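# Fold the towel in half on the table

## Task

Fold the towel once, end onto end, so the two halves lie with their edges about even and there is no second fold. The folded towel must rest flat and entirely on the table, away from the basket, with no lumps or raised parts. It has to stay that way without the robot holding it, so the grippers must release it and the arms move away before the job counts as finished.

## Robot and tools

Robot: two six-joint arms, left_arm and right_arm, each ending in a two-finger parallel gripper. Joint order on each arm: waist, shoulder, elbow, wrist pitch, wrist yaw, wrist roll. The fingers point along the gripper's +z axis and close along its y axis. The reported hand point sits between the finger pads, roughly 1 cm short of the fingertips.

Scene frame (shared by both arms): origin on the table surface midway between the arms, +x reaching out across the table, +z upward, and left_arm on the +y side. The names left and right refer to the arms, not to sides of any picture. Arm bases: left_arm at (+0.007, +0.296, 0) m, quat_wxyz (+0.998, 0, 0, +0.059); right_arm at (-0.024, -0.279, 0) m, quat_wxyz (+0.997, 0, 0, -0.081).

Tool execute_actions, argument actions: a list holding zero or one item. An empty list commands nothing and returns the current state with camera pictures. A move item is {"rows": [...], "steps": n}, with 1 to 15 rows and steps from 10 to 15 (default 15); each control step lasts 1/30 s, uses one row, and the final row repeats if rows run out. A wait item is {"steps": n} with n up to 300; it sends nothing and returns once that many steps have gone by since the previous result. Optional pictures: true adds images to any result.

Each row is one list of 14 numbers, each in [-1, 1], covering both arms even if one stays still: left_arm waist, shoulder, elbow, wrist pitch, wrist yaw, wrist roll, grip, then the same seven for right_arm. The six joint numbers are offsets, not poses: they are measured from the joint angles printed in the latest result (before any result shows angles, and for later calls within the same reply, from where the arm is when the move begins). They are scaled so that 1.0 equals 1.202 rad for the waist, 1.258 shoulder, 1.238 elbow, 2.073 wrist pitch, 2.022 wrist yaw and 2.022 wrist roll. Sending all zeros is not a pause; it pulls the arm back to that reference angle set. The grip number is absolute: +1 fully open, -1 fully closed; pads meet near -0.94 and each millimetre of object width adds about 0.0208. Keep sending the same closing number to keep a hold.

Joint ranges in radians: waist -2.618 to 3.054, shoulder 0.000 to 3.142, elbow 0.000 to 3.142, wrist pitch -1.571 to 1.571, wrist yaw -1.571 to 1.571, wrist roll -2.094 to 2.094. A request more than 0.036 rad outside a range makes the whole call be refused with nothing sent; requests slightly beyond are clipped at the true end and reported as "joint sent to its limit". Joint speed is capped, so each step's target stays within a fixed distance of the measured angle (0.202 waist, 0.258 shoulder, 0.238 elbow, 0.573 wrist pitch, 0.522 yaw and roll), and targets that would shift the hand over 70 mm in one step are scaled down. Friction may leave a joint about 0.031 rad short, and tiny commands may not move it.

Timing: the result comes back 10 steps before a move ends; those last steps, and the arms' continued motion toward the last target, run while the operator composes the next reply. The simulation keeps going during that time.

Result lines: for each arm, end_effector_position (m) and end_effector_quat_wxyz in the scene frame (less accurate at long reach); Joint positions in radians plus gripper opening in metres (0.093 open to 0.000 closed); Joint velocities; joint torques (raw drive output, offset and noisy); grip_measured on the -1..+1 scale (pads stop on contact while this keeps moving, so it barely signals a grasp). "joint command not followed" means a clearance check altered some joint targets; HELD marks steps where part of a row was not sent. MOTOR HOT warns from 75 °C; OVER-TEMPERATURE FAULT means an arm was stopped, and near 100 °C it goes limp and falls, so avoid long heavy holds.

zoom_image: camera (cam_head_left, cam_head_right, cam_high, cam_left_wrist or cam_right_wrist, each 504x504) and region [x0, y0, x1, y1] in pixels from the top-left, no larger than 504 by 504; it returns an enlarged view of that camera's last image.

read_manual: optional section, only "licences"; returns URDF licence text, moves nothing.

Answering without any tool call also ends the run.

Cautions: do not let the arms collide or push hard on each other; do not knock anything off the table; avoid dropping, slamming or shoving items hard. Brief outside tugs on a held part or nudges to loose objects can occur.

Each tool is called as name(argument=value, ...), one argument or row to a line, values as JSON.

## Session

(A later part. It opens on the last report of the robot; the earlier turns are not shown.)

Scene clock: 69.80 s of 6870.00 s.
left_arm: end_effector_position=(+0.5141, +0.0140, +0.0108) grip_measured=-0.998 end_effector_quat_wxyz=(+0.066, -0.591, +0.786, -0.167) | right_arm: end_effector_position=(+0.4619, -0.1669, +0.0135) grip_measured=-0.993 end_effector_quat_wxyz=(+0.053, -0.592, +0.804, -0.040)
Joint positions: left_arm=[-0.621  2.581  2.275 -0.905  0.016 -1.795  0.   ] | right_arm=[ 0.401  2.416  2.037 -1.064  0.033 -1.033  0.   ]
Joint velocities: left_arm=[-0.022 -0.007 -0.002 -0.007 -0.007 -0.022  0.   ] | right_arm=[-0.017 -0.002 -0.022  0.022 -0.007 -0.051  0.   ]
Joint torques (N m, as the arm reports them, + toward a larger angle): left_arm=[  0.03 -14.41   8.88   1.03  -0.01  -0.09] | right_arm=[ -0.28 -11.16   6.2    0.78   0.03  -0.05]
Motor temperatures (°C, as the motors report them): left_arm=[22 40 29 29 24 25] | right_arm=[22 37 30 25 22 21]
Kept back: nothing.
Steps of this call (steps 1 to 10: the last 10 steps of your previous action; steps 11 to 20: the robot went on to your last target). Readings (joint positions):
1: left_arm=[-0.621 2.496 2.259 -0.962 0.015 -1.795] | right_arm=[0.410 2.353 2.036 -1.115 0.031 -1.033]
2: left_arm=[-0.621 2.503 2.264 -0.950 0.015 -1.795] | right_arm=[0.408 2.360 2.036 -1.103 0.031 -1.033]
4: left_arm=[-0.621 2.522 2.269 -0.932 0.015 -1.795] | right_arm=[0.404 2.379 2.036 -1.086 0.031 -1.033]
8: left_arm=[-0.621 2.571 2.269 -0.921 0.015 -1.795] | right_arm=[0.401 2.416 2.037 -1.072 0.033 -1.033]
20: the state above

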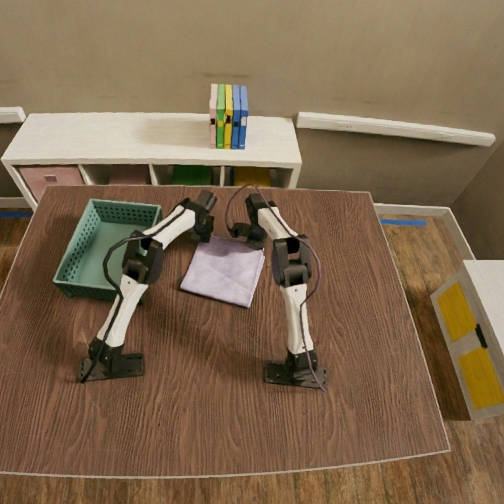

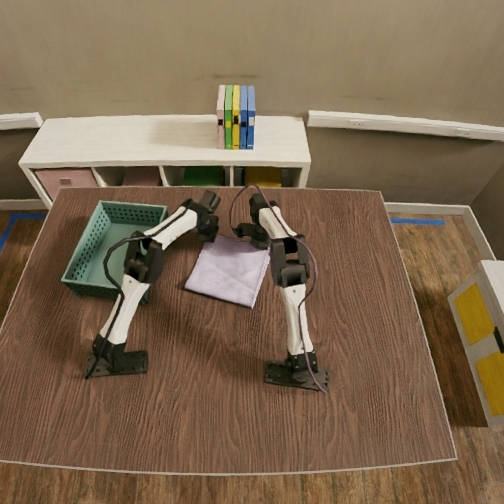

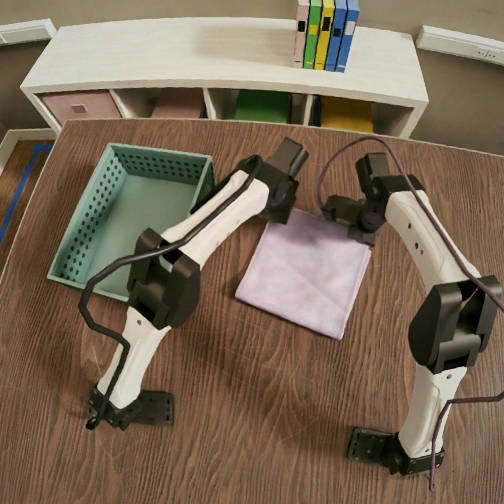

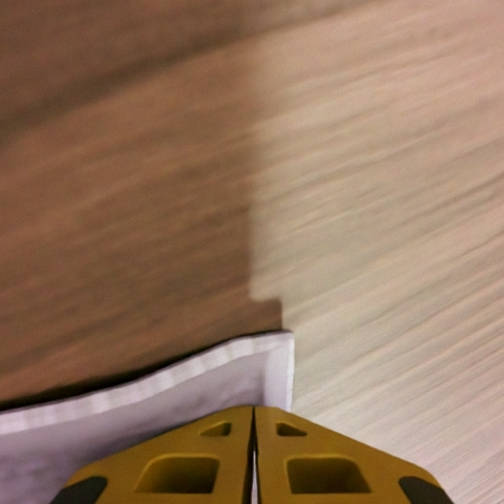

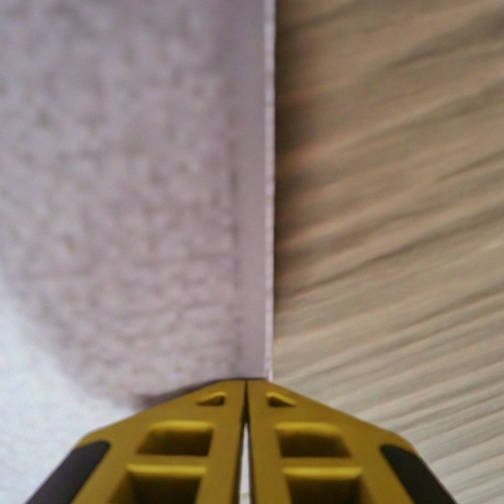

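execute_actions(
  actions=[
    {"rows":[[-0.002,-0.005,-0.01,0.002,0,0,-1,0.001,-0.006,-0.012,0.002,0,0,-1],[-0.003,-0.011,-0.02,0.004,0,0,-1,0.002,-0.013,-0.023,0.005,0,0,-1],[-0.005,-0.016,-0.03,0.006,0,0,-1,0.004,-0.019,-0.035,0.007,0,0,-1],[-0.006,-0.021,-0.04,0.008,0,0,-1,0.005,-0.026,-0.047,0.01,0,0,-1],[-0.008,-0.027,-0.05,0.01,0,0,-1,0.006,-0.032,-0.058,0.012,0,0,-1],[-0.01,-0.032,-0.06,0.012,0,0,-1,0.007,-0.038,-0.07,0.014,0,0,-1],[-0.011,-0.037,-0.07,0.014,0,0,-1,0.008,-0.045,-0.082,0.017,0,0,-1],[-0.013,-0.043,-0.08,0.016,0,0,-1,0.01,-0.051,-0.093,0.019,0,0,-1],[-0.014,-0.048,-0.09,0.018,0,0,-1,0.011,-0.058,-0.105,0.022,0,0,-1],[-0.016,-0.053,-0.1,0.02,0,0,-1,0.012,-0.064,-0.117,0.024,0,0,-1],[-0.018,-0.059,-0.11,0.022,0,0,-1,0.013,-0.07,-0.128,0.026,0,0,-1],[-0.019,-0.064,-0.12,0.024,0,0,-1,0.014,-0.077,-0.14,0.029,0,0,-1],[-0.021,-0.069,-0.13,0.026,0,0,-1,0.016,-0.083,-0.152,0.031,0,0,-1],[-0.022,-0.075,-0.14,0.028,0,0,-1,0.017,-0.09,-0.163,0.034,0,0,-1],[-0.024,-0.08,-0.15,0.03,0,0,-1,0.018,-0.096,-0.175,0.036,0,0,-1]],"steps":15},
  ],
)

execute_actions(
  actions=[
    {"steps":22},
  ],
  pictures=true,
)

zoom_image(
  camera="cam_high",
  region=[210, 180, 410, 380],
)

Scene clock: 71.70 s of 6870.00 s.
left_arm: end_effector_position=(+0.5131, +0.0145, +0.0102) grip_measured=-0.998 end_effector_quat_wxyz=(+0.067, -0.591, +0.786, -0.167) | right_arm: end_effector_position=(+0.4600, -0.1674, +0.0143) grip_measured=-0.993 end_effector_quat_wxyz=(+0.055, -0.591, +0.803, -0.041)
Joint positions: left_arm=[-0.621  2.572  2.257 -0.894  0.016 -1.795  0.   ] | right_arm=[ 0.401  2.4    2.012 -1.049  0.033 -1.033  0.   ]
Joint velocities: left_arm=[-0.007 -0.144 -0.281  0.081 -0.022  0.095  0.   ] | right_arm=[-0.002 -0.198 -0.344  0.212 -0.051 -0.066  0.   ]
Joint torques (N m, as the arm reports them, + toward a larger angle): left_arm=[ -0.83 -16.6    5.52   0.81   0.05  -0.08] | right_arm=[  0.75 -13.63   4.3    0.42   0.06  -0.07]
Motor temperatures (°C, as the motors report them): left_arm=[22 41 29 29 24 25] | right_arm=[22 38 30 25 22 21]
Steps of this call (steps 1 to 15: the robot went on to your last target; steps 16 to 52: nothing new was sent; steps 53 to 57: the first 5 steps of this action). Readings (joint positions):
53: left_arm=[-0.621 2.581 2.275 -0.905 0.016 -1.795] | right_arm=[0.401 2.416 2.037 -1.064 0.033 -1.033]
54: left_arm=[-0.621 2.581 2.275 -0.905 0.016 -1.795] | right_arm=[0.401 2.414 2.037 -1.064 0.033 -1.033]
56: left_arm=[-0.621 2.577 2.266 -0.900 0.016 -1.795] | right_arm=[0.401 2.406 2.023 -1.056 0.033 -1.033]
57: the state above

Scene clock: 72.43 s of 6870.00 s.
left_arm: end_effector_position=(+0.4933, +0.0134, +0.0107) grip_measured=-0.998 end_effector_quat_wxyz=(+0.062, -0.584, +0.793, -0.161) | right_arm: end_effector_position=(+0.4361, -0.1670, +0.0138) grip_measured=-0.993 end_effector_quat_wxyz=(+0.050, -0.597, +0.800, -0.039)
Joint positions: left_arm=[-0.639  2.494  2.118 -0.847  0.016 -1.795  0.   ] | right_arm=[ 0.414  2.307  1.848 -0.989  0.034 -1.033  0.   ]
Joint velocities: left_arm=[ 0.002  0.002 -0.002  0.066 -0.007  0.007  0.   ] | right_arm=[-0.012 -0.002  0.012 -0.037 -0.051 -0.081  0.   ]
Joint torques (N m, as the arm reports them, + toward a larger angle): left_arm=[ -0.93 -15.94   5.39   1.02   0.02  -0.09] | right_arm=[  0.86 -12.87   4.15   0.65   0.04  -0.07]
Motor temperatures (°C, as the motors report them): left_arm=[22 41 29 29 24 25] | right_arm=[22 38 30 25 22 21]
Kept back: nothing.
Steps of this call (steps 1 to 10: the last 10 steps of your previous action; steps 11 to 22: the robot went on to your last target). Readings (joint positions):
1: left_arm=[-0.621 2.566 2.246 -0.889 0.016 -1.795] | right_arm=[0.401 2.393 1.999 -1.041 0.033 -1.033]
2: left_arm=[-0.621 2.560 2.235 -0.886 0.016 -1.795] | right_arm=[0.401 2.386 1.985 -1.036 0.033 -1.033]
4: left_arm=[-0.623 2.546 2.210 -0.878 0.016 -1.795] | right_arm=[0.402 2.370 1.957 -1.025 0.033 -1.033]
8: left_arm=[-0.630 2.518 2.161 -0.862 0.016 -1.795] | right_arm=[0.408 2.337 1.899 -1.004 0.033 -1.033]
22: the state above

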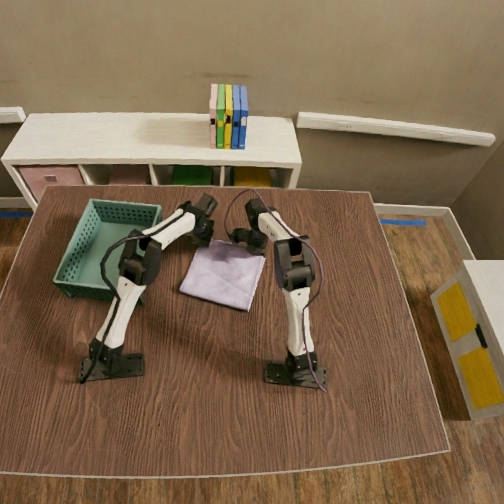

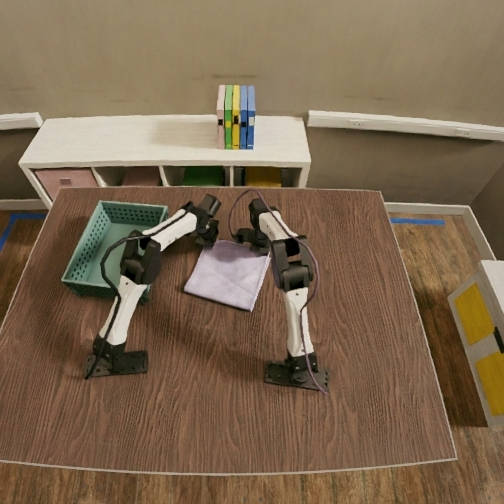

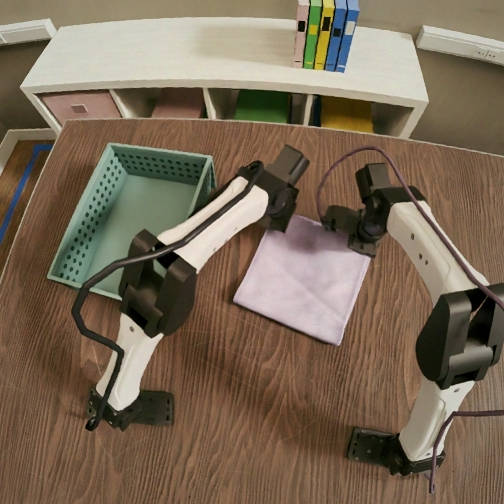

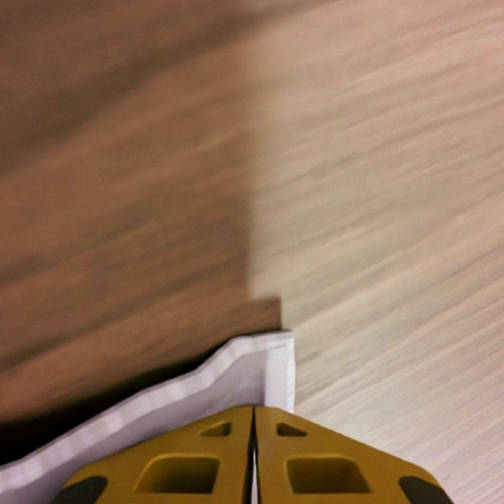

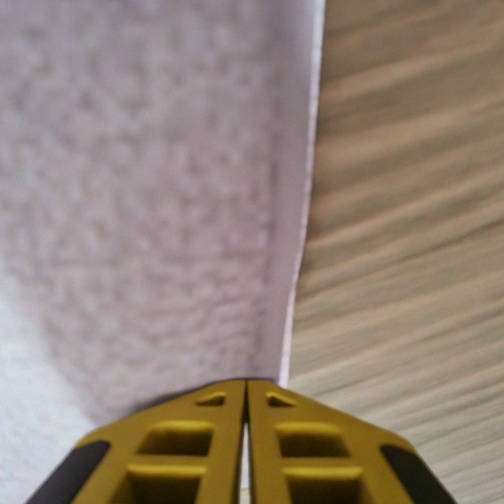

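Region (210, 180, 410, 380) of cam_high's 504x504 image, scaled by 2.520, with more detail than that image has.

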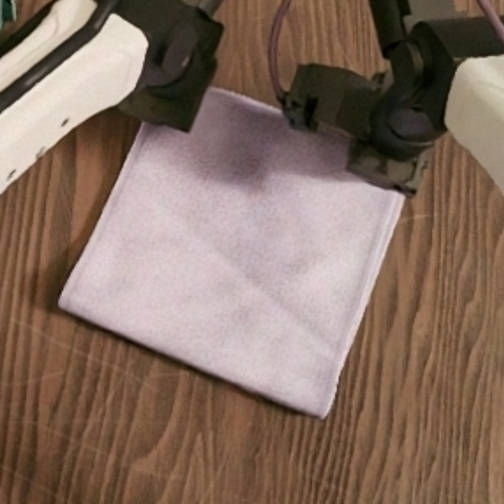

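Fold moved about half the drag, so it rolled. Lift and look.

execute_actions(
  actions=[
    {"rows":[[0,-0.015,0,0,0,0,-1,0,-0.015,0,0,0,0,-1],[0,-0.03,0,0,0,0,-1,0,-0.03,0,0,0,0,-1],[0,-0.045,0,0,0,0,-1,0,-0.05,0,0,0,0,-1],[0,-0.06,0,0,0,0,-1,0,-0.07,0,0,0,0,-1],[0,-0.08,0,0,0,0,-1,0,-0.09,0,0,0,0,-1],[0,-0.1,0,0,0,0,-0.7,0,-0.11,0,0,0,0,-0.7],[0,-0.12,0,0,0,0,-0.4,0,-0.13,0,0,0,0,-0.4],[0,-0.14,0,0,0,0,-0.1,0,-0.15,0,0,0,0,-0.1],[0,-0.16,0,0,0,0,0.2,0,-0.17,0,0,0,0,0.2],[0,-0.18,0,0,0,0,0.2,0,-0.19,0,0,0,0,0.2]],"steps":14},
  ],
)

execute_actions(
  actions=[
    {"steps":22},
  ],
  pictures=true,
)

Scene clock: 73.07 s of 6870.00 s.
left_arm: end_effector_position=(+0.4943, +0.0128, +0.0175) grip_measured=-0.998 end_effector_quat_wxyz=(+0.065, -0.584, +0.792, -0.167) | right_arm: end_effector_position=(+0.4374, -0.1667, +0.0210) grip_measured=-0.993 end_effector_quat_wxyz=(+0.057, -0.596, +0.799, -0.042)
Joint positions: left_arm=[-0.639  2.481  2.118 -0.848  0.016 -1.795  0.   ] | right_arm=[ 0.414  2.291  1.848 -0.99   0.034 -1.033  0.   ]
Joint velocities: left_arm=[-0.002 -0.212  0.002 -0.037 -0.037  0.007  0.   ] | right_arm=[ 0.007 -0.281  0.017 -0.081  0.022 -0.051  0.   ]
Joint torques (N m, as the arm reports them, + toward a larger angle): left_arm=[  0.05 -18.75   7.62   1.02   0.    -0.09] | right_arm=[  0.16 -16.08   6.31   0.78   0.04  -0.07]
Motor temperatures (°C, as the motors report them): left_arm=[22 41 29 29 24 25] | right_arm=[22 38 30 25 22 21]
Steps of this call (steps 1 to 15: the robot went on to your last target; steps 16 to 19: the first 4 steps of this action). Readings (joint positions):
16: left_arm=[-0.639 2.494 2.118 -0.847 0.016 -1.795] | right_arm=[0.414 2.307 1.848 -0.989 0.034 -1.033]
17: left_arm=[-0.639 2.492 2.118 -0.847 0.016 -1.795] | right_arm=[0.414 2.305 1.848 -0.988 0.034 -1.033]
19: the state above

Scene clock: 73.80 s of 6870.00 s.
left_arm: end_effector_position=(+0.5022, +0.0083, +0.1414) grip_measured=+0.198 end_effector_quat_wxyz=(+0.110, -0.567, +0.771, -0.269) | right_arm: end_effector_position=(+0.4463, -0.1644, +0.1269) grip_measured=+0.197 end_effector_quat_wxyz=(+0.163, -0.586, +0.789, -0.085)
Joint positions: left_arm=[-0.639  2.258  2.118 -0.841  0.016 -1.795  0.055] | right_arm=[ 0.414  2.062  1.848 -0.989  0.034 -1.033  0.055]
Joint velocities: left_arm=[ 0.017  0.002  0.002  0.022 -0.037 -0.081 -0.001] | right_arm=[-0.002 -0.007 -0.017  0.022 -0.037 -0.066  0.002]
Joint torques (N m, as the arm reports them, + toward a larger angle): left_arm=[  0.05 -12.68   8.2    1.34   0.01  -0.07] | right_arm=[  0.16 -10.11   6.73   1.22   0.05  -0.05]
Motor temperatures (°C, as the motors report them): left_arm=[22 42 29 30 24 25] | right_arm=[22 39 30 25 22 21]
Kept back: nothing.
Steps of this call (steps 1 to 10: the last 10 steps of your previous action; steps 11 to 22: the robot went on to your last target). Readings (joint positions):
1: left_arm=[-0.639 2.470 2.118 -0.849 0.016 -1.795] | right_arm=[0.414 2.277 1.848 -0.991 0.034 -1.033]
2: left_arm=[-0.639 2.455 2.118 -0.850 0.016 -1.795] | right_arm=[0.414 2.258 1.848 -0.991 0.034 -1.033]
4: left_arm=[-0.639 2.410 2.118 -0.851 0.016 -1.795] | right_arm=[0.414 2.205 1.848 -0.992 0.034 -1.033]
8: left_arm=[-0.639 2.295 2.118 -0.849 0.016 -1.795] | right_arm=[0.414 2.088 1.848 -0.990 0.034 -1.033]
22: the state above

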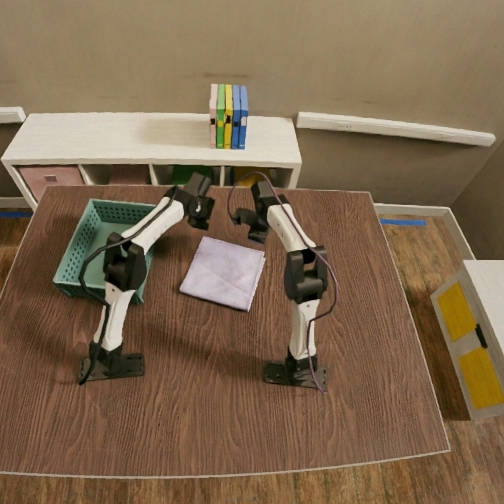

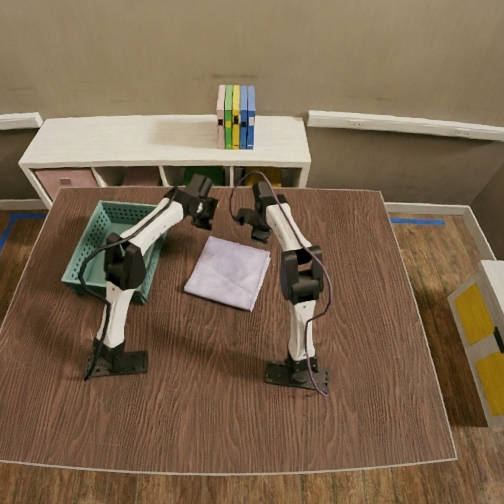

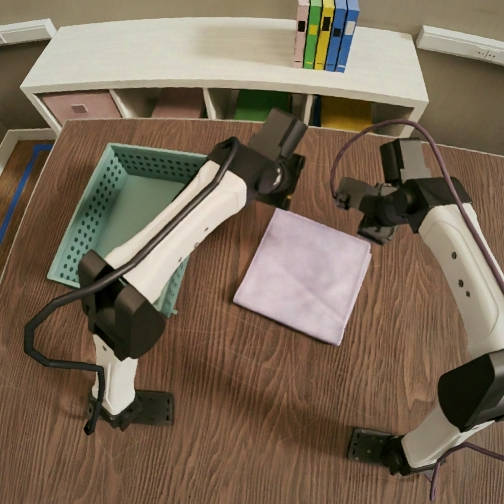

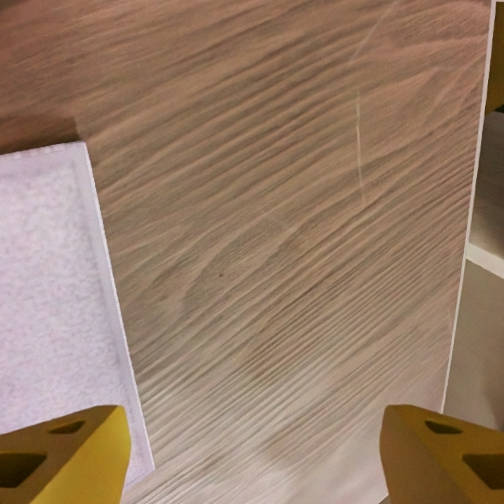

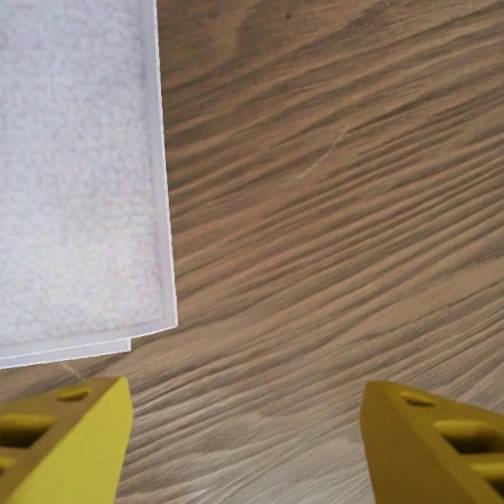

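execute_actions(
  actions=[
    {"rows":[[0.002,0.02,0.02,-0.004,0,0,-0.1,-0.002,0.02,0.017,-0.003,0,0,-0.1],[0.004,0.04,0.04,-0.008,0,0,-0.4,-0.004,0.04,0.034,-0.006,0,0,-0.4],[0.006,0.06,0.06,-0.012,0,0,-0.7,-0.006,0.06,0.051,-0.009,0,0,-0.7],[0.008,0.08,0.08,-0.016,0,0,-1,-0.008,0.08,0.068,-0.012,0,0,-1],[0.01,0.1,0.1,-0.02,0,0,-1,-0.01,0.1,0.085,-0.015,0,0,-1],[0.012,0.12,0.12,-0.024,0,0,-1,-0.012,0.12,0.102,-0.018,0,0,-1],[0.014,0.14,0.14,-0.028,0,0,-1,-0.014,0.14,0.119,-0.021,0,0,-1],[0.016,0.16,0.16,-0.032,0,0,-1,-0.016,0.16,0.136,-0.024,0,0,-1],[0.016,0.18,0.18,-0.036,0,0,-1,-0.016,0.18,0.153,-0.027,0,0,-1],[0.016,0.2,0.193,-0.04,0,0,-1,-0.016,0.2,0.169,-0.03,0,0,-1],[0.016,0.22,0.193,-0.04,0,0,-1,-0.016,0.22,0.169,-0.03,0,0,-1],[0.016,0.24,0.193,-0.04,0,0,-1,-0.016,0.24,0.169,-0.03,0,0,-1],[0.016,0.258,0.193,-0.04,0,0,-1,-0.016,0.258,0.169,-0.03,0,0,-1],[0.016,0.274,0.193,-0.04,0,0,-1,-0.016,0.273,0.169,-0.03,0,0,-1],[0.016,0.288,0.193,-0.04,0,0,-1,-0.016,0.286,0.169,-0.03,0,0,-1]],"steps":15},
  ],
)

execute_actions(
  actions=[
    {"steps":24},
  ],
  pictures=true,
)

Scene clock: 76.20 s of 6870.00 s.
left_arm: end_effector_position=(+0.5117, +0.0028, +0.1344) grip_measured=-0.952 end_effector_quat_wxyz=(+0.109, -0.567, +0.771, -0.269) | right_arm: end_effector_position=(+0.4557, -0.1622, +0.1163) grip_measured=-0.946 end_effector_quat_wxyz=(+0.154, -0.587, +0.790, -0.082)
Joint positions: left_arm=[-0.639  2.315  2.188 -0.854  0.016 -1.795  0.   ] | right_arm=[ 0.414  2.122  1.904 -1.004  0.034 -1.033  0.   ]
Joint velocities: left_arm=[ 0.007  0.637  0.681 -0.051  0.007  0.022  0.   ] | right_arm=[-0.017  0.691  0.564 -0.037 -0.007  0.037  0.   ]
Joint torques (N m, as the arm reports them, + toward a larger angle): left_arm=[  1.13 -11.42   9.22   1.15   0.02  -0.08] | right_arm=[-0.71 -9.18  7.74  1.03  0.05 -0.06]
Motor temperatures (°C, as the motors report them): left_arm=[22 42 29 30 24 25] | right_arm=[22 39 31 25 22 21]
Steps of this call (steps 1 to 15: the robot went on to your last target; steps 16 to 67: nothing new was sent; steps 68 to 72: the first 5 steps of this action). Readings (joint positions):
68: left_arm=[-0.639 2.259 2.118 -0.841 0.016 -1.795] | right_arm=[0.414 2.063 1.848 -0.989 0.034 -1.033]
69: left_arm=[-0.639 2.264 2.125 -0.845 0.016 -1.795] | right_arm=[0.414 2.068 1.854 -0.993 0.034 -1.033]
71: left_arm=[-0.639 2.294 2.163 -0.852 0.016 -1.795] | right_arm=[0.414 2.099 1.884 -1.002 0.034 -1.033]
72: the state above

Scene clock: 77.00 s of 6870.00 s.
left_arm: end_effector_position=(+0.5212, +0.0059, +0.0125) grip_measured=-0.998 end_effector_quat_wxyz=(+0.070, -0.588, +0.787, -0.176) | right_arm: end_effector_position=(+0.4681, -0.1663, +0.0148) grip_measured=-0.993 end_effector_quat_wxyz=(+0.063, -0.591, +0.803, -0.045)
Joint positions: left_arm=[-0.627  2.616  2.343 -0.916  0.016 -1.795  0.   ] | right_arm=[ 0.4    2.419  2.044 -1.044  0.034 -1.033  0.   ]
Joint velocities: left_arm=[-0.017 -0.002 -0.002 -0.007  0.022 -0.022  0.   ] | right_arm=[ 0.007  0.022  0.012  0.037 -0.051 -0.037  0.   ]
Joint torques (N m, as the arm reports them, + toward a larger angle): left_arm=[  0.7  -15.12   9.1    0.96   0.02  -0.08] | right_arm=[ -0.23 -12.51   7.34   0.64   0.04  -0.06]
Motor temperatures (°C, as the motors report them): left_arm=[22 43 29 30 24 25] | right_arm=[22 39 31 25 22 21]
Kept back: nothing.
Steps of this call (steps 1 to 10: the last 10 steps of your previous action; steps 11 to 24: the robot went on to your last target). Readings (joint positions):
1: left_arm=[-0.639 2.339 2.212 -0.857 0.016 -1.795] | right_arm=[0.413 2.148 1.925 -1.005 0.034 -1.033]
2: left_arm=[-0.638 2.365 2.236 -0.860 0.016 -1.795] | right_arm=[0.412 2.175 1.945 -1.007 0.034 -1.033]
4: left_arm=[-0.635 2.420 2.284 -0.870 0.016 -1.795] | right_arm=[0.408 2.231 1.985 -1.014 0.034 -1.033]
8: left_arm=[-0.628 2.521 2.334 -0.884 0.016 -1.795] | right_arm=[0.401 2.335 2.032 -1.022 0.034 -1.033]
24: the state above

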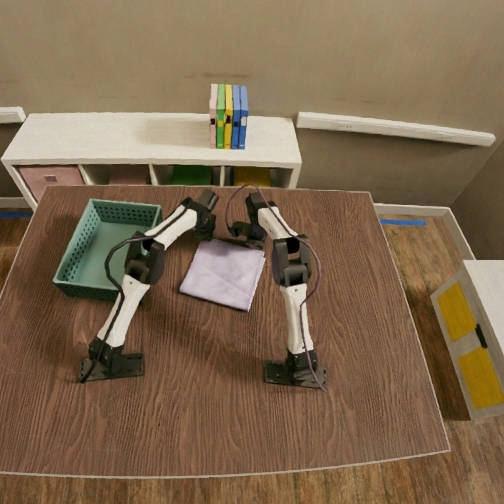

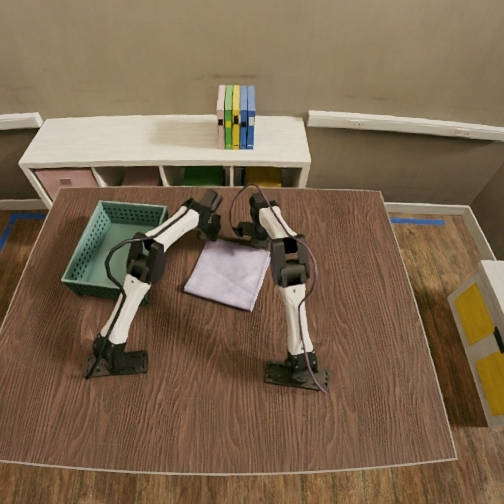

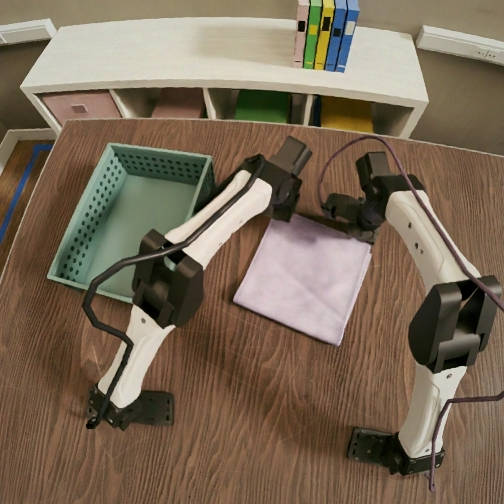

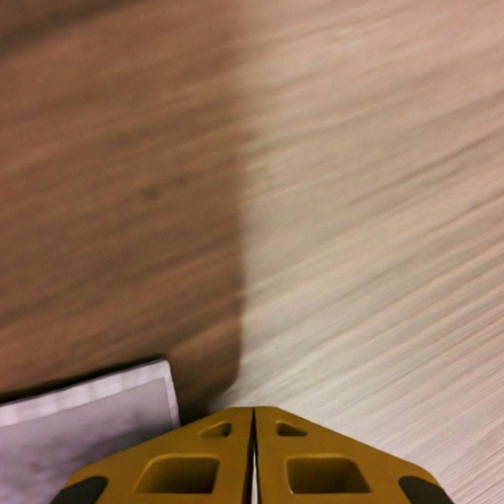

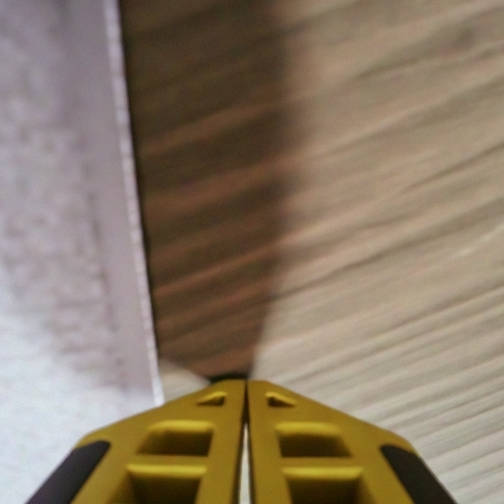

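execute_actions(
  actions=[
    {"rows":[[-0.002,-0.008,-0.015,0.003,0,0,-1,0.001,-0.007,-0.013,0.003,0,0,-1],[-0.004,-0.015,-0.029,0.007,0,0,-1,0.003,-0.014,-0.025,0.005,0,0,-1],[-0.006,-0.023,-0.044,0.01,0,0,-1,0.004,-0.021,-0.038,0.008,0,0,-1],[-0.007,-0.031,-0.059,0.013,0,0,-1,0.005,-0.028,-0.05,0.01,0,0,-1],[-0.009,-0.039,-0.073,0.017,0,0,-1,0.006,-0.035,-0.063,0.013,0,0,-1],[-0.011,-0.046,-0.088,0.02,0,0,-1,0.008,-0.042,-0.075,0.016,0,0,-1],[-0.013,-0.054,-0.103,0.023,0,0,-1,0.009,-0.049,-0.088,0.018,0,0,-1],[-0.015,-0.062,-0.117,0.027,0,0,-1,0.01,-0.056,-0.1,0.021,0,0,-1],[-0.017,-0.07,-0.132,0.03,0,0,-1,0.011,-0.063,-0.113,0.023,0,0,-1],[-0.019,-0.077,-0.147,0.033,0,0,-1,0.013,-0.07,-0.125,0.026,0,0,-1],[-0.021,-0.085,-0.161,0.037,0,0,-1,0.014,-0.077,-0.138,0.029,0,0,-1],[-0.022,-0.093,-0.176,0.04,0,0,-1,0.015,-0.084,-0.15,0.031,0,0,-1],[-0.024,-0.101,-0.191,0.043,0,0,-1,0.016,-0.091,-0.163,0.034,0,0,-1],[-0.026,-0.108,-0.205,0.047,0,0,-1,0.018,-0.098,-0.175,0.036,0,0,-1],[-0.028,-0.116,-0.22,0.05,0,0,-1,0.019,-0.105,-0.188,0.039,0,0,-1]],"steps":15},
  ],
)

execute_actions(
  actions=[
    {"steps":22},
  ],
  pictures=true,
)

zoom_image(
  camera="cam_high",
  region=[210, 180, 410, 380],
)

Scene clock: 78.53 s of 6870.00 s.
left_arm: end_effector_position=(+0.5161, +0.0087, +0.0079) grip_measured=-0.998 end_effector_quat_wxyz=(+0.067, -0.588, +0.788, -0.170) | right_arm: end_effector_position=(+0.4634, -0.1674, +0.0111) grip_measured=-0.993 end_effector_quat_wxyz=(+0.059, -0.591, +0.803, -0.043)
Joint positions: left_arm=[-0.627  2.601  2.302 -0.905  0.016 -1.795  0.   ] | right_arm=[ 0.4    2.408  2.01  -1.031  0.034 -1.033  0.   ]
Joint velocities: left_arm=[ 0.002 -0.183 -0.481  0.022  0.022 -0.022  0.   ] | right_arm=[-0.007 -0.208 -0.315  0.33  -0.007 -0.037  0.   ]
Joint torques (N m, as the arm reports them, + toward a larger angle): left_arm=[ -0.91 -17.13   6.26   1.14  -0.01  -0.06] | right_arm=[  0.76 -14.23   4.52   0.26   0.03  -0.06]
Motor temperatures (°C, as the motors report them): left_arm=[22 43 29 30 24 25] | right_arm=[22 40 31 25 22 21]
Steps of this call (steps 1 to 15: the robot went on to your last target; steps 16 to 41: nothing new was sent; steps 42 to 46: the first 5 steps of this action). Readings (joint positions):
42: left_arm=[-0.627 2.616 2.343 -0.916 0.016 -1.795] | right_arm=[0.400 2.419 2.044 -1.045 0.034 -1.033]
43: left_arm=[-0.627 2.616 2.340 -0.915 0.016 -1.795] | right_arm=[0.400 2.419 2.042 -1.044 0.034 -1.033]
45: left_arm=[-0.627 2.608 2.318 -0.907 0.016 -1.795] | right_arm=[0.400 2.413 2.024 -1.037 0.034 -1.033]
46: the state above

Scene clock: 79.27 s of 6870.00 s.
left_arm: end_effector_position=(+0.4893, +0.0075, +0.0081) grip_measured=-0.998 end_effector_quat_wxyz=(+0.062, -0.579, +0.796, -0.164) | right_arm: end_effector_position=(+0.4341, -0.1675, +0.0109) grip_measured=-0.993 end_effector_quat_wxyz=(+0.048, -0.597, +0.799, -0.040)
Joint positions: left_arm=[-0.652  2.488  2.096 -0.827  0.016 -1.795  0.   ] | right_arm=[ 0.415  2.305  1.833 -0.98   0.037 -1.033  0.   ]
Joint velocities: left_arm=[-0.002  0.002 -0.002  0.037 -0.007 -0.007  0.   ] | right_arm=[-0.002 -0.017 -0.002  0.037  0.037  0.022  0.   ]
Joint torques (N m, as the arm reports them, + toward a larger angle): left_arm=[ -0.77 -16.17   5.68   1.13   0.01  -0.09] | right_arm=[  0.76 -13.35   4.54   0.82   0.02  -0.06]
Motor temperatures (°C, as the motors report them): left_arm=[22 44 29 30 24 25] | right_arm=[22 40 31 25 22 21]
Kept back: nothing.
Steps of this call (steps 1 to 10: the last 10 steps of your previous action; steps 11 to 22: the robot went on to your last target). Readings (joint positions):
1: left_arm=[-0.627 2.594 2.285 -0.895 0.016 -1.795] | right_arm=[0.400 2.399 1.998 -1.025 0.034 -1.033]
2: left_arm=[-0.628 2.584 2.269 -0.888 0.016 -1.795] | right_arm=[0.400 2.389 1.983 -1.022 0.034 -1.033]
4: left_arm=[-0.630 2.563 2.232 -0.881 0.016 -1.795] | right_arm=[0.401 2.372 1.951 -1.018 0.034 -1.033]
8: left_arm=[-0.639 2.523 2.160 -0.855 0.016 -1.795] | right_arm=[0.407 2.337 1.889 -0.997 0.035 -1.033]
22: the state above

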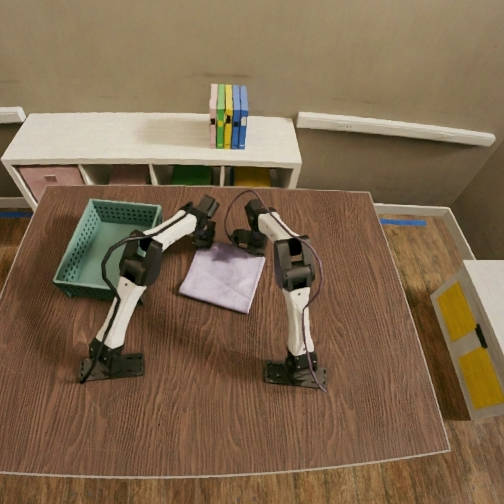

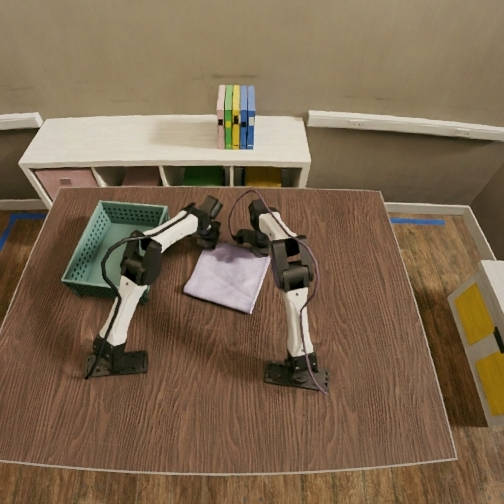

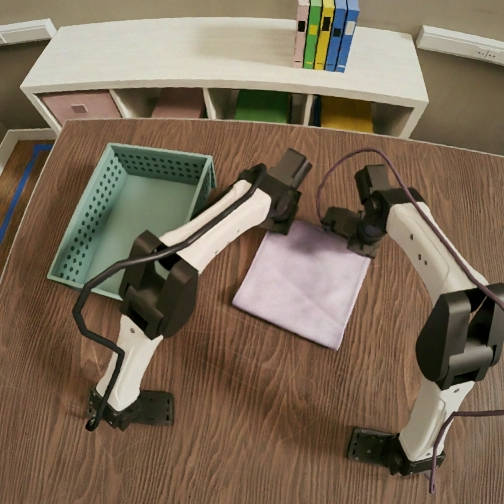

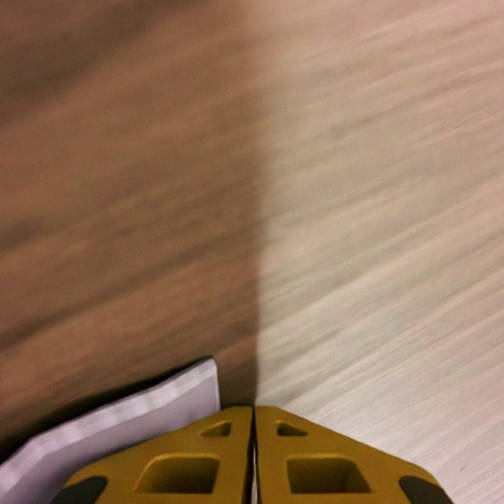

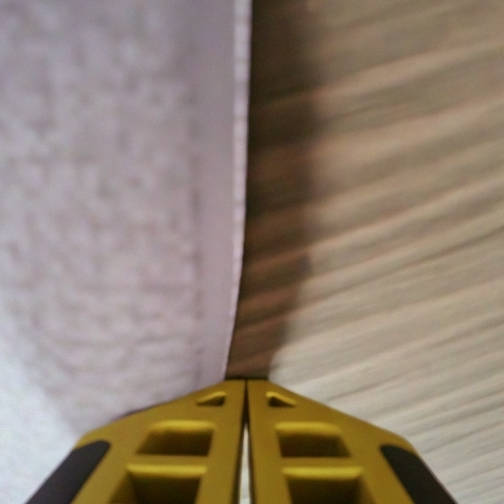

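Region (210, 180, 410, 380) of cam_high's 504x504 image, scaled by 2.520, with more detail than that image has.

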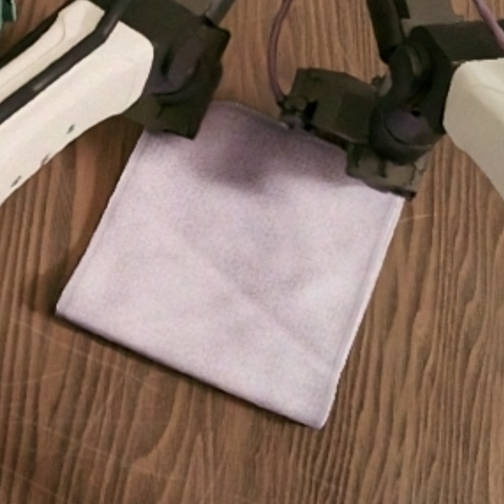

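execute_actions(
  actions=[
    {"rows":[[0,-0.02,0,0.01,0,0,-1,0,-0.02,0,0.01,0,0,-1],[0,-0.05,0,0.01,0,0,-1,0,-0.05,0,0.01,0,0,-1],[0,-0.09,0,0.01,0,0,-1,0,-0.09,0,0.01,0,0,-1],[0,-0.14,0,0.01,0,0,-1,0,-0.14,0,0.01,0,0,-1],[0.02,-0.2,-0.02,0.01,0,0,-1,-0.02,-0.2,-0.02,0.01,0,0,-1],[0.05,-0.27,-0.06,0.01,0,0,-1,-0.05,-0.26,-0.05,0.01,0,0,-1],[0.09,-0.35,-0.12,0.01,0,0,-1,-0.09,-0.33,-0.09,0.01,0,0,-1],[0.14,-0.43,-0.19,0.01,0,0,-1,-0.14,-0.4,-0.14,0.01,0,0,-1],[0.19,-0.51,-0.26,0.01,0,0,-1,-0.19,-0.47,-0.19,0.01,0,0,-1],[0.25,-0.6,-0.34,0.01,0,0,-1,-0.25,-0.54,-0.25,0.01,0,0,-1],[0.31,-0.69,-0.42,0.01,0,0,-1,-0.31,-0.61,-0.31,0.01,0,0,-1],[0.37,-0.78,-0.5,0.01,0,0,-1,-0.37,-0.68,-0.37,0.01,0,0,-1],[0.42,-0.86,-0.58,0.01,0,0,-1,-0.42,-0.75,-0.42,0.01,0,0,-1],[0.47,-0.94,-0.65,0.01,0,0,-1,-0.47,-0.81,-0.46,0.01,0,0,-1],[0.5,-1,-0.7,0.01,0,0,-1,-0.5,-0.86,-0.5,0.01,0,0,-1]],"steps":15},
  ],
)

execute_actions(
  actions=[
    {"steps":40},
  ],
  pictures=true,
)

zoom_image(
  camera="cam_high",
  region=[210, 180, 410, 380],
)

Scene clock: 83.43 s of 6870.00 s.
left_arm: end_effector_position=(+0.4923, +0.0060, +0.0356) grip_measured=-0.998 end_effector_quat_wxyz=(+0.071, -0.577, +0.793, -0.185) | right_arm: end_effector_position=(+0.4367, -0.1673, +0.0381) grip_measured=-0.993 end_effector_quat_wxyz=(+0.074, -0.596, +0.798, -0.050)
Joint positions: left_arm=[-0.652  2.434  2.09  -0.827  0.016 -1.795  0.   ] | right_arm=[ 0.415  2.237  1.821 -0.979  0.037 -1.033  0.   ]
Joint velocities: left_arm=[ 0.002 -0.833 -0.154  0.022  0.037 -0.037  0.   ] | right_arm=[-0.032 -1.043 -0.212 -0.007 -0.022  0.081  0.   ]
Joint torques (N m, as the arm reports them, + toward a larger angle): left_arm=[  1.27 -19.86   7.78   1.21  -0.05  -0.07] | right_arm=[ -1.13 -16.96   6.76   0.92   0.04  -0.06]
Motor temperatures (°C, as the motors report them): left_arm=[22 46 29 30 24 25] | right_arm=[22 42 30 24 22 21]
Steps of this call (steps 1 to 15: the robot went on to your last target; steps 16 to 110: nothing new was sent; then 0.33 s passed at rest; steps 111 to 115: the first 5 steps of this action). Readings (joint positions):
111: left_arm=[-0.652 2.488 2.095 -0.826 0.016 -1.795] | right_arm=[0.415 2.305 1.833 -0.980 0.037 -1.033]
112: left_arm=[-0.652 2.484 2.095 -0.825 0.016 -1.795] | right_arm=[0.415 2.301 1.833 -0.979 0.037 -1.033]
114: left_arm=[-0.652 2.459 2.094 -0.827 0.016 -1.795] | right_arm=[0.415 2.269 1.828 -0.979 0.037 -1.033]
115: the state above

Scene clock: 84.77 s of 6870.00 s.
left_arm: end_effector_position=(+0.3492, +0.3210, +0.2585) grip_measured=-0.999 end_effector_quat_wxyz=(-0.249, +0.742, -0.549, +0.294) | right_arm: end_effector_position=(+0.2666, -0.3958, +0.2304) grip_measured=-0.993 end_effector_quat_wxyz=(+0.222, -0.309, +0.900, -0.214)
Joint positions: left_arm=[-0.042  1.216  1.248 -0.813  0.007 -1.795  0.   ] | right_arm=[-0.193  1.212  1.236 -0.969  0.047 -1.033  0.   ]
Joint velocities: left_arm=[ 0.007 -0.007  0.002 -0.007 -0.007  0.022  0.   ] | right_arm=[ 0.002  0.017 -0.022 -0.007 -0.022 -0.022  0.   ]
Joint torques (N m, as the arm reports them, + toward a larger angle): left_arm=[-0.75 -2.77  6.56  1.76  0.1  -0.06] | right_arm=[ 0.77 -2.5   5.21  1.83 -0.03 -0.04]
Motor temperatures (°C, as the motors report them): left_arm=[22 46 29 30 24 25] | right_arm=[22 42 30 25 22 21]
Kept back: nothing.
Steps of this call (steps 1 to 10: the last 10 steps of your previous action; steps 11 to 40: the robot went on to your last target). Readings (joint positions):
1: left_arm=[-0.649 2.399 2.079 -0.826 0.016 -1.795] | right_arm=[0.411 2.195 1.810 -0.978 0.037 -1.033]
2: left_arm=[-0.643 2.355 2.056 -0.820 0.018 -1.795] | right_arm=[0.402 2.145 1.794 -0.974 0.035 -1.033]
4: left_arm=[-0.610 2.247 1.983 -0.810 0.023 -1.795] | right_arm=[0.359 2.029 1.743 -0.962 0.030 -1.033]
8: left_arm=[-0.469 2.029 1.816 -0.798 0.025 -1.795] | right_arm=[0.182 1.778 1.568 -0.936 0.029 -1.033]
40: the state above

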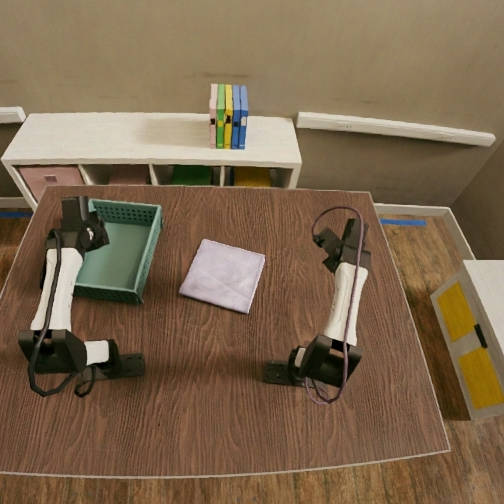

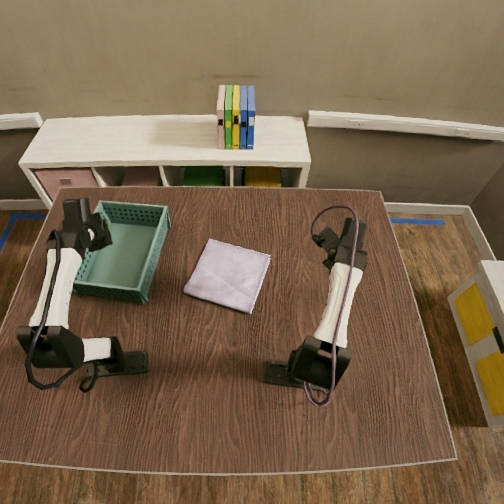

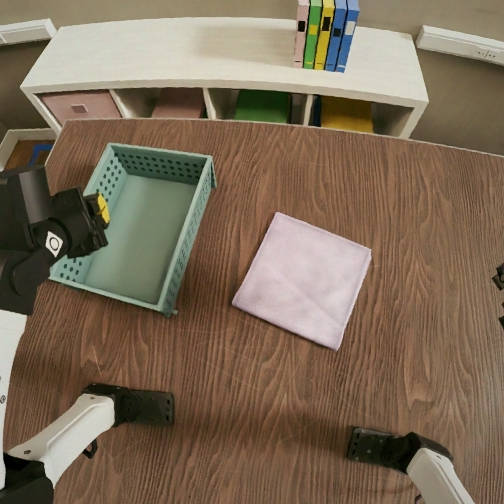

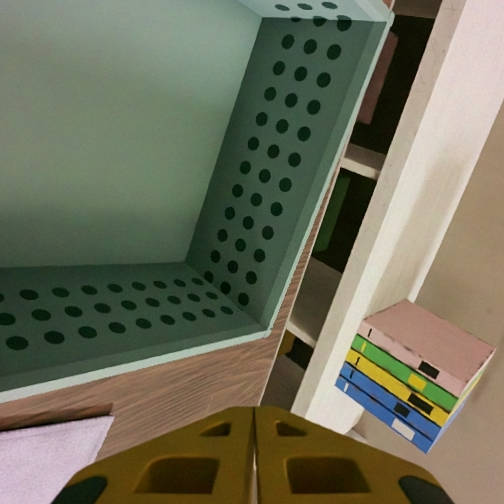

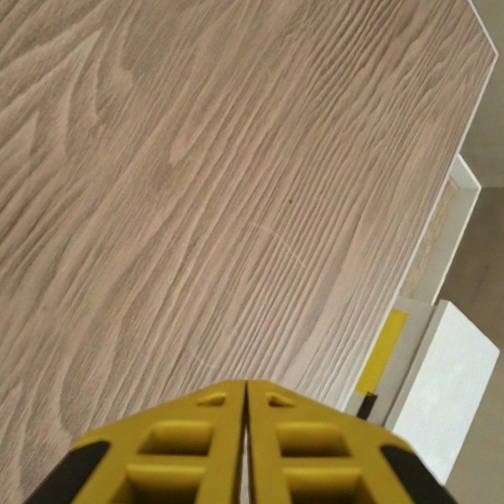

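Region (210, 180, 410, 380) of cam_high's 504x504 image, scaled by 2.520, with more detail than that image has.

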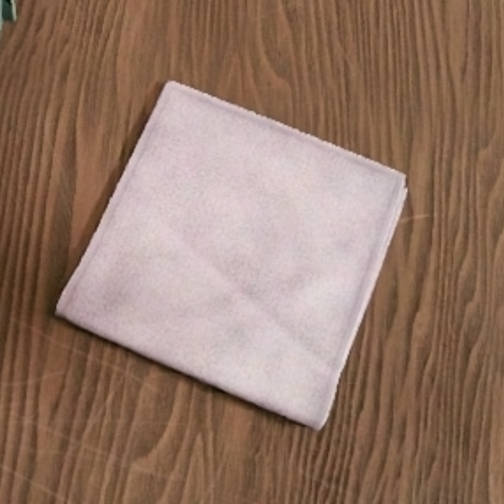

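Offset is about 1.5 cm and the towel is flat.

finished_scene(
  scene=2,
)

The scene is finished: the task was done.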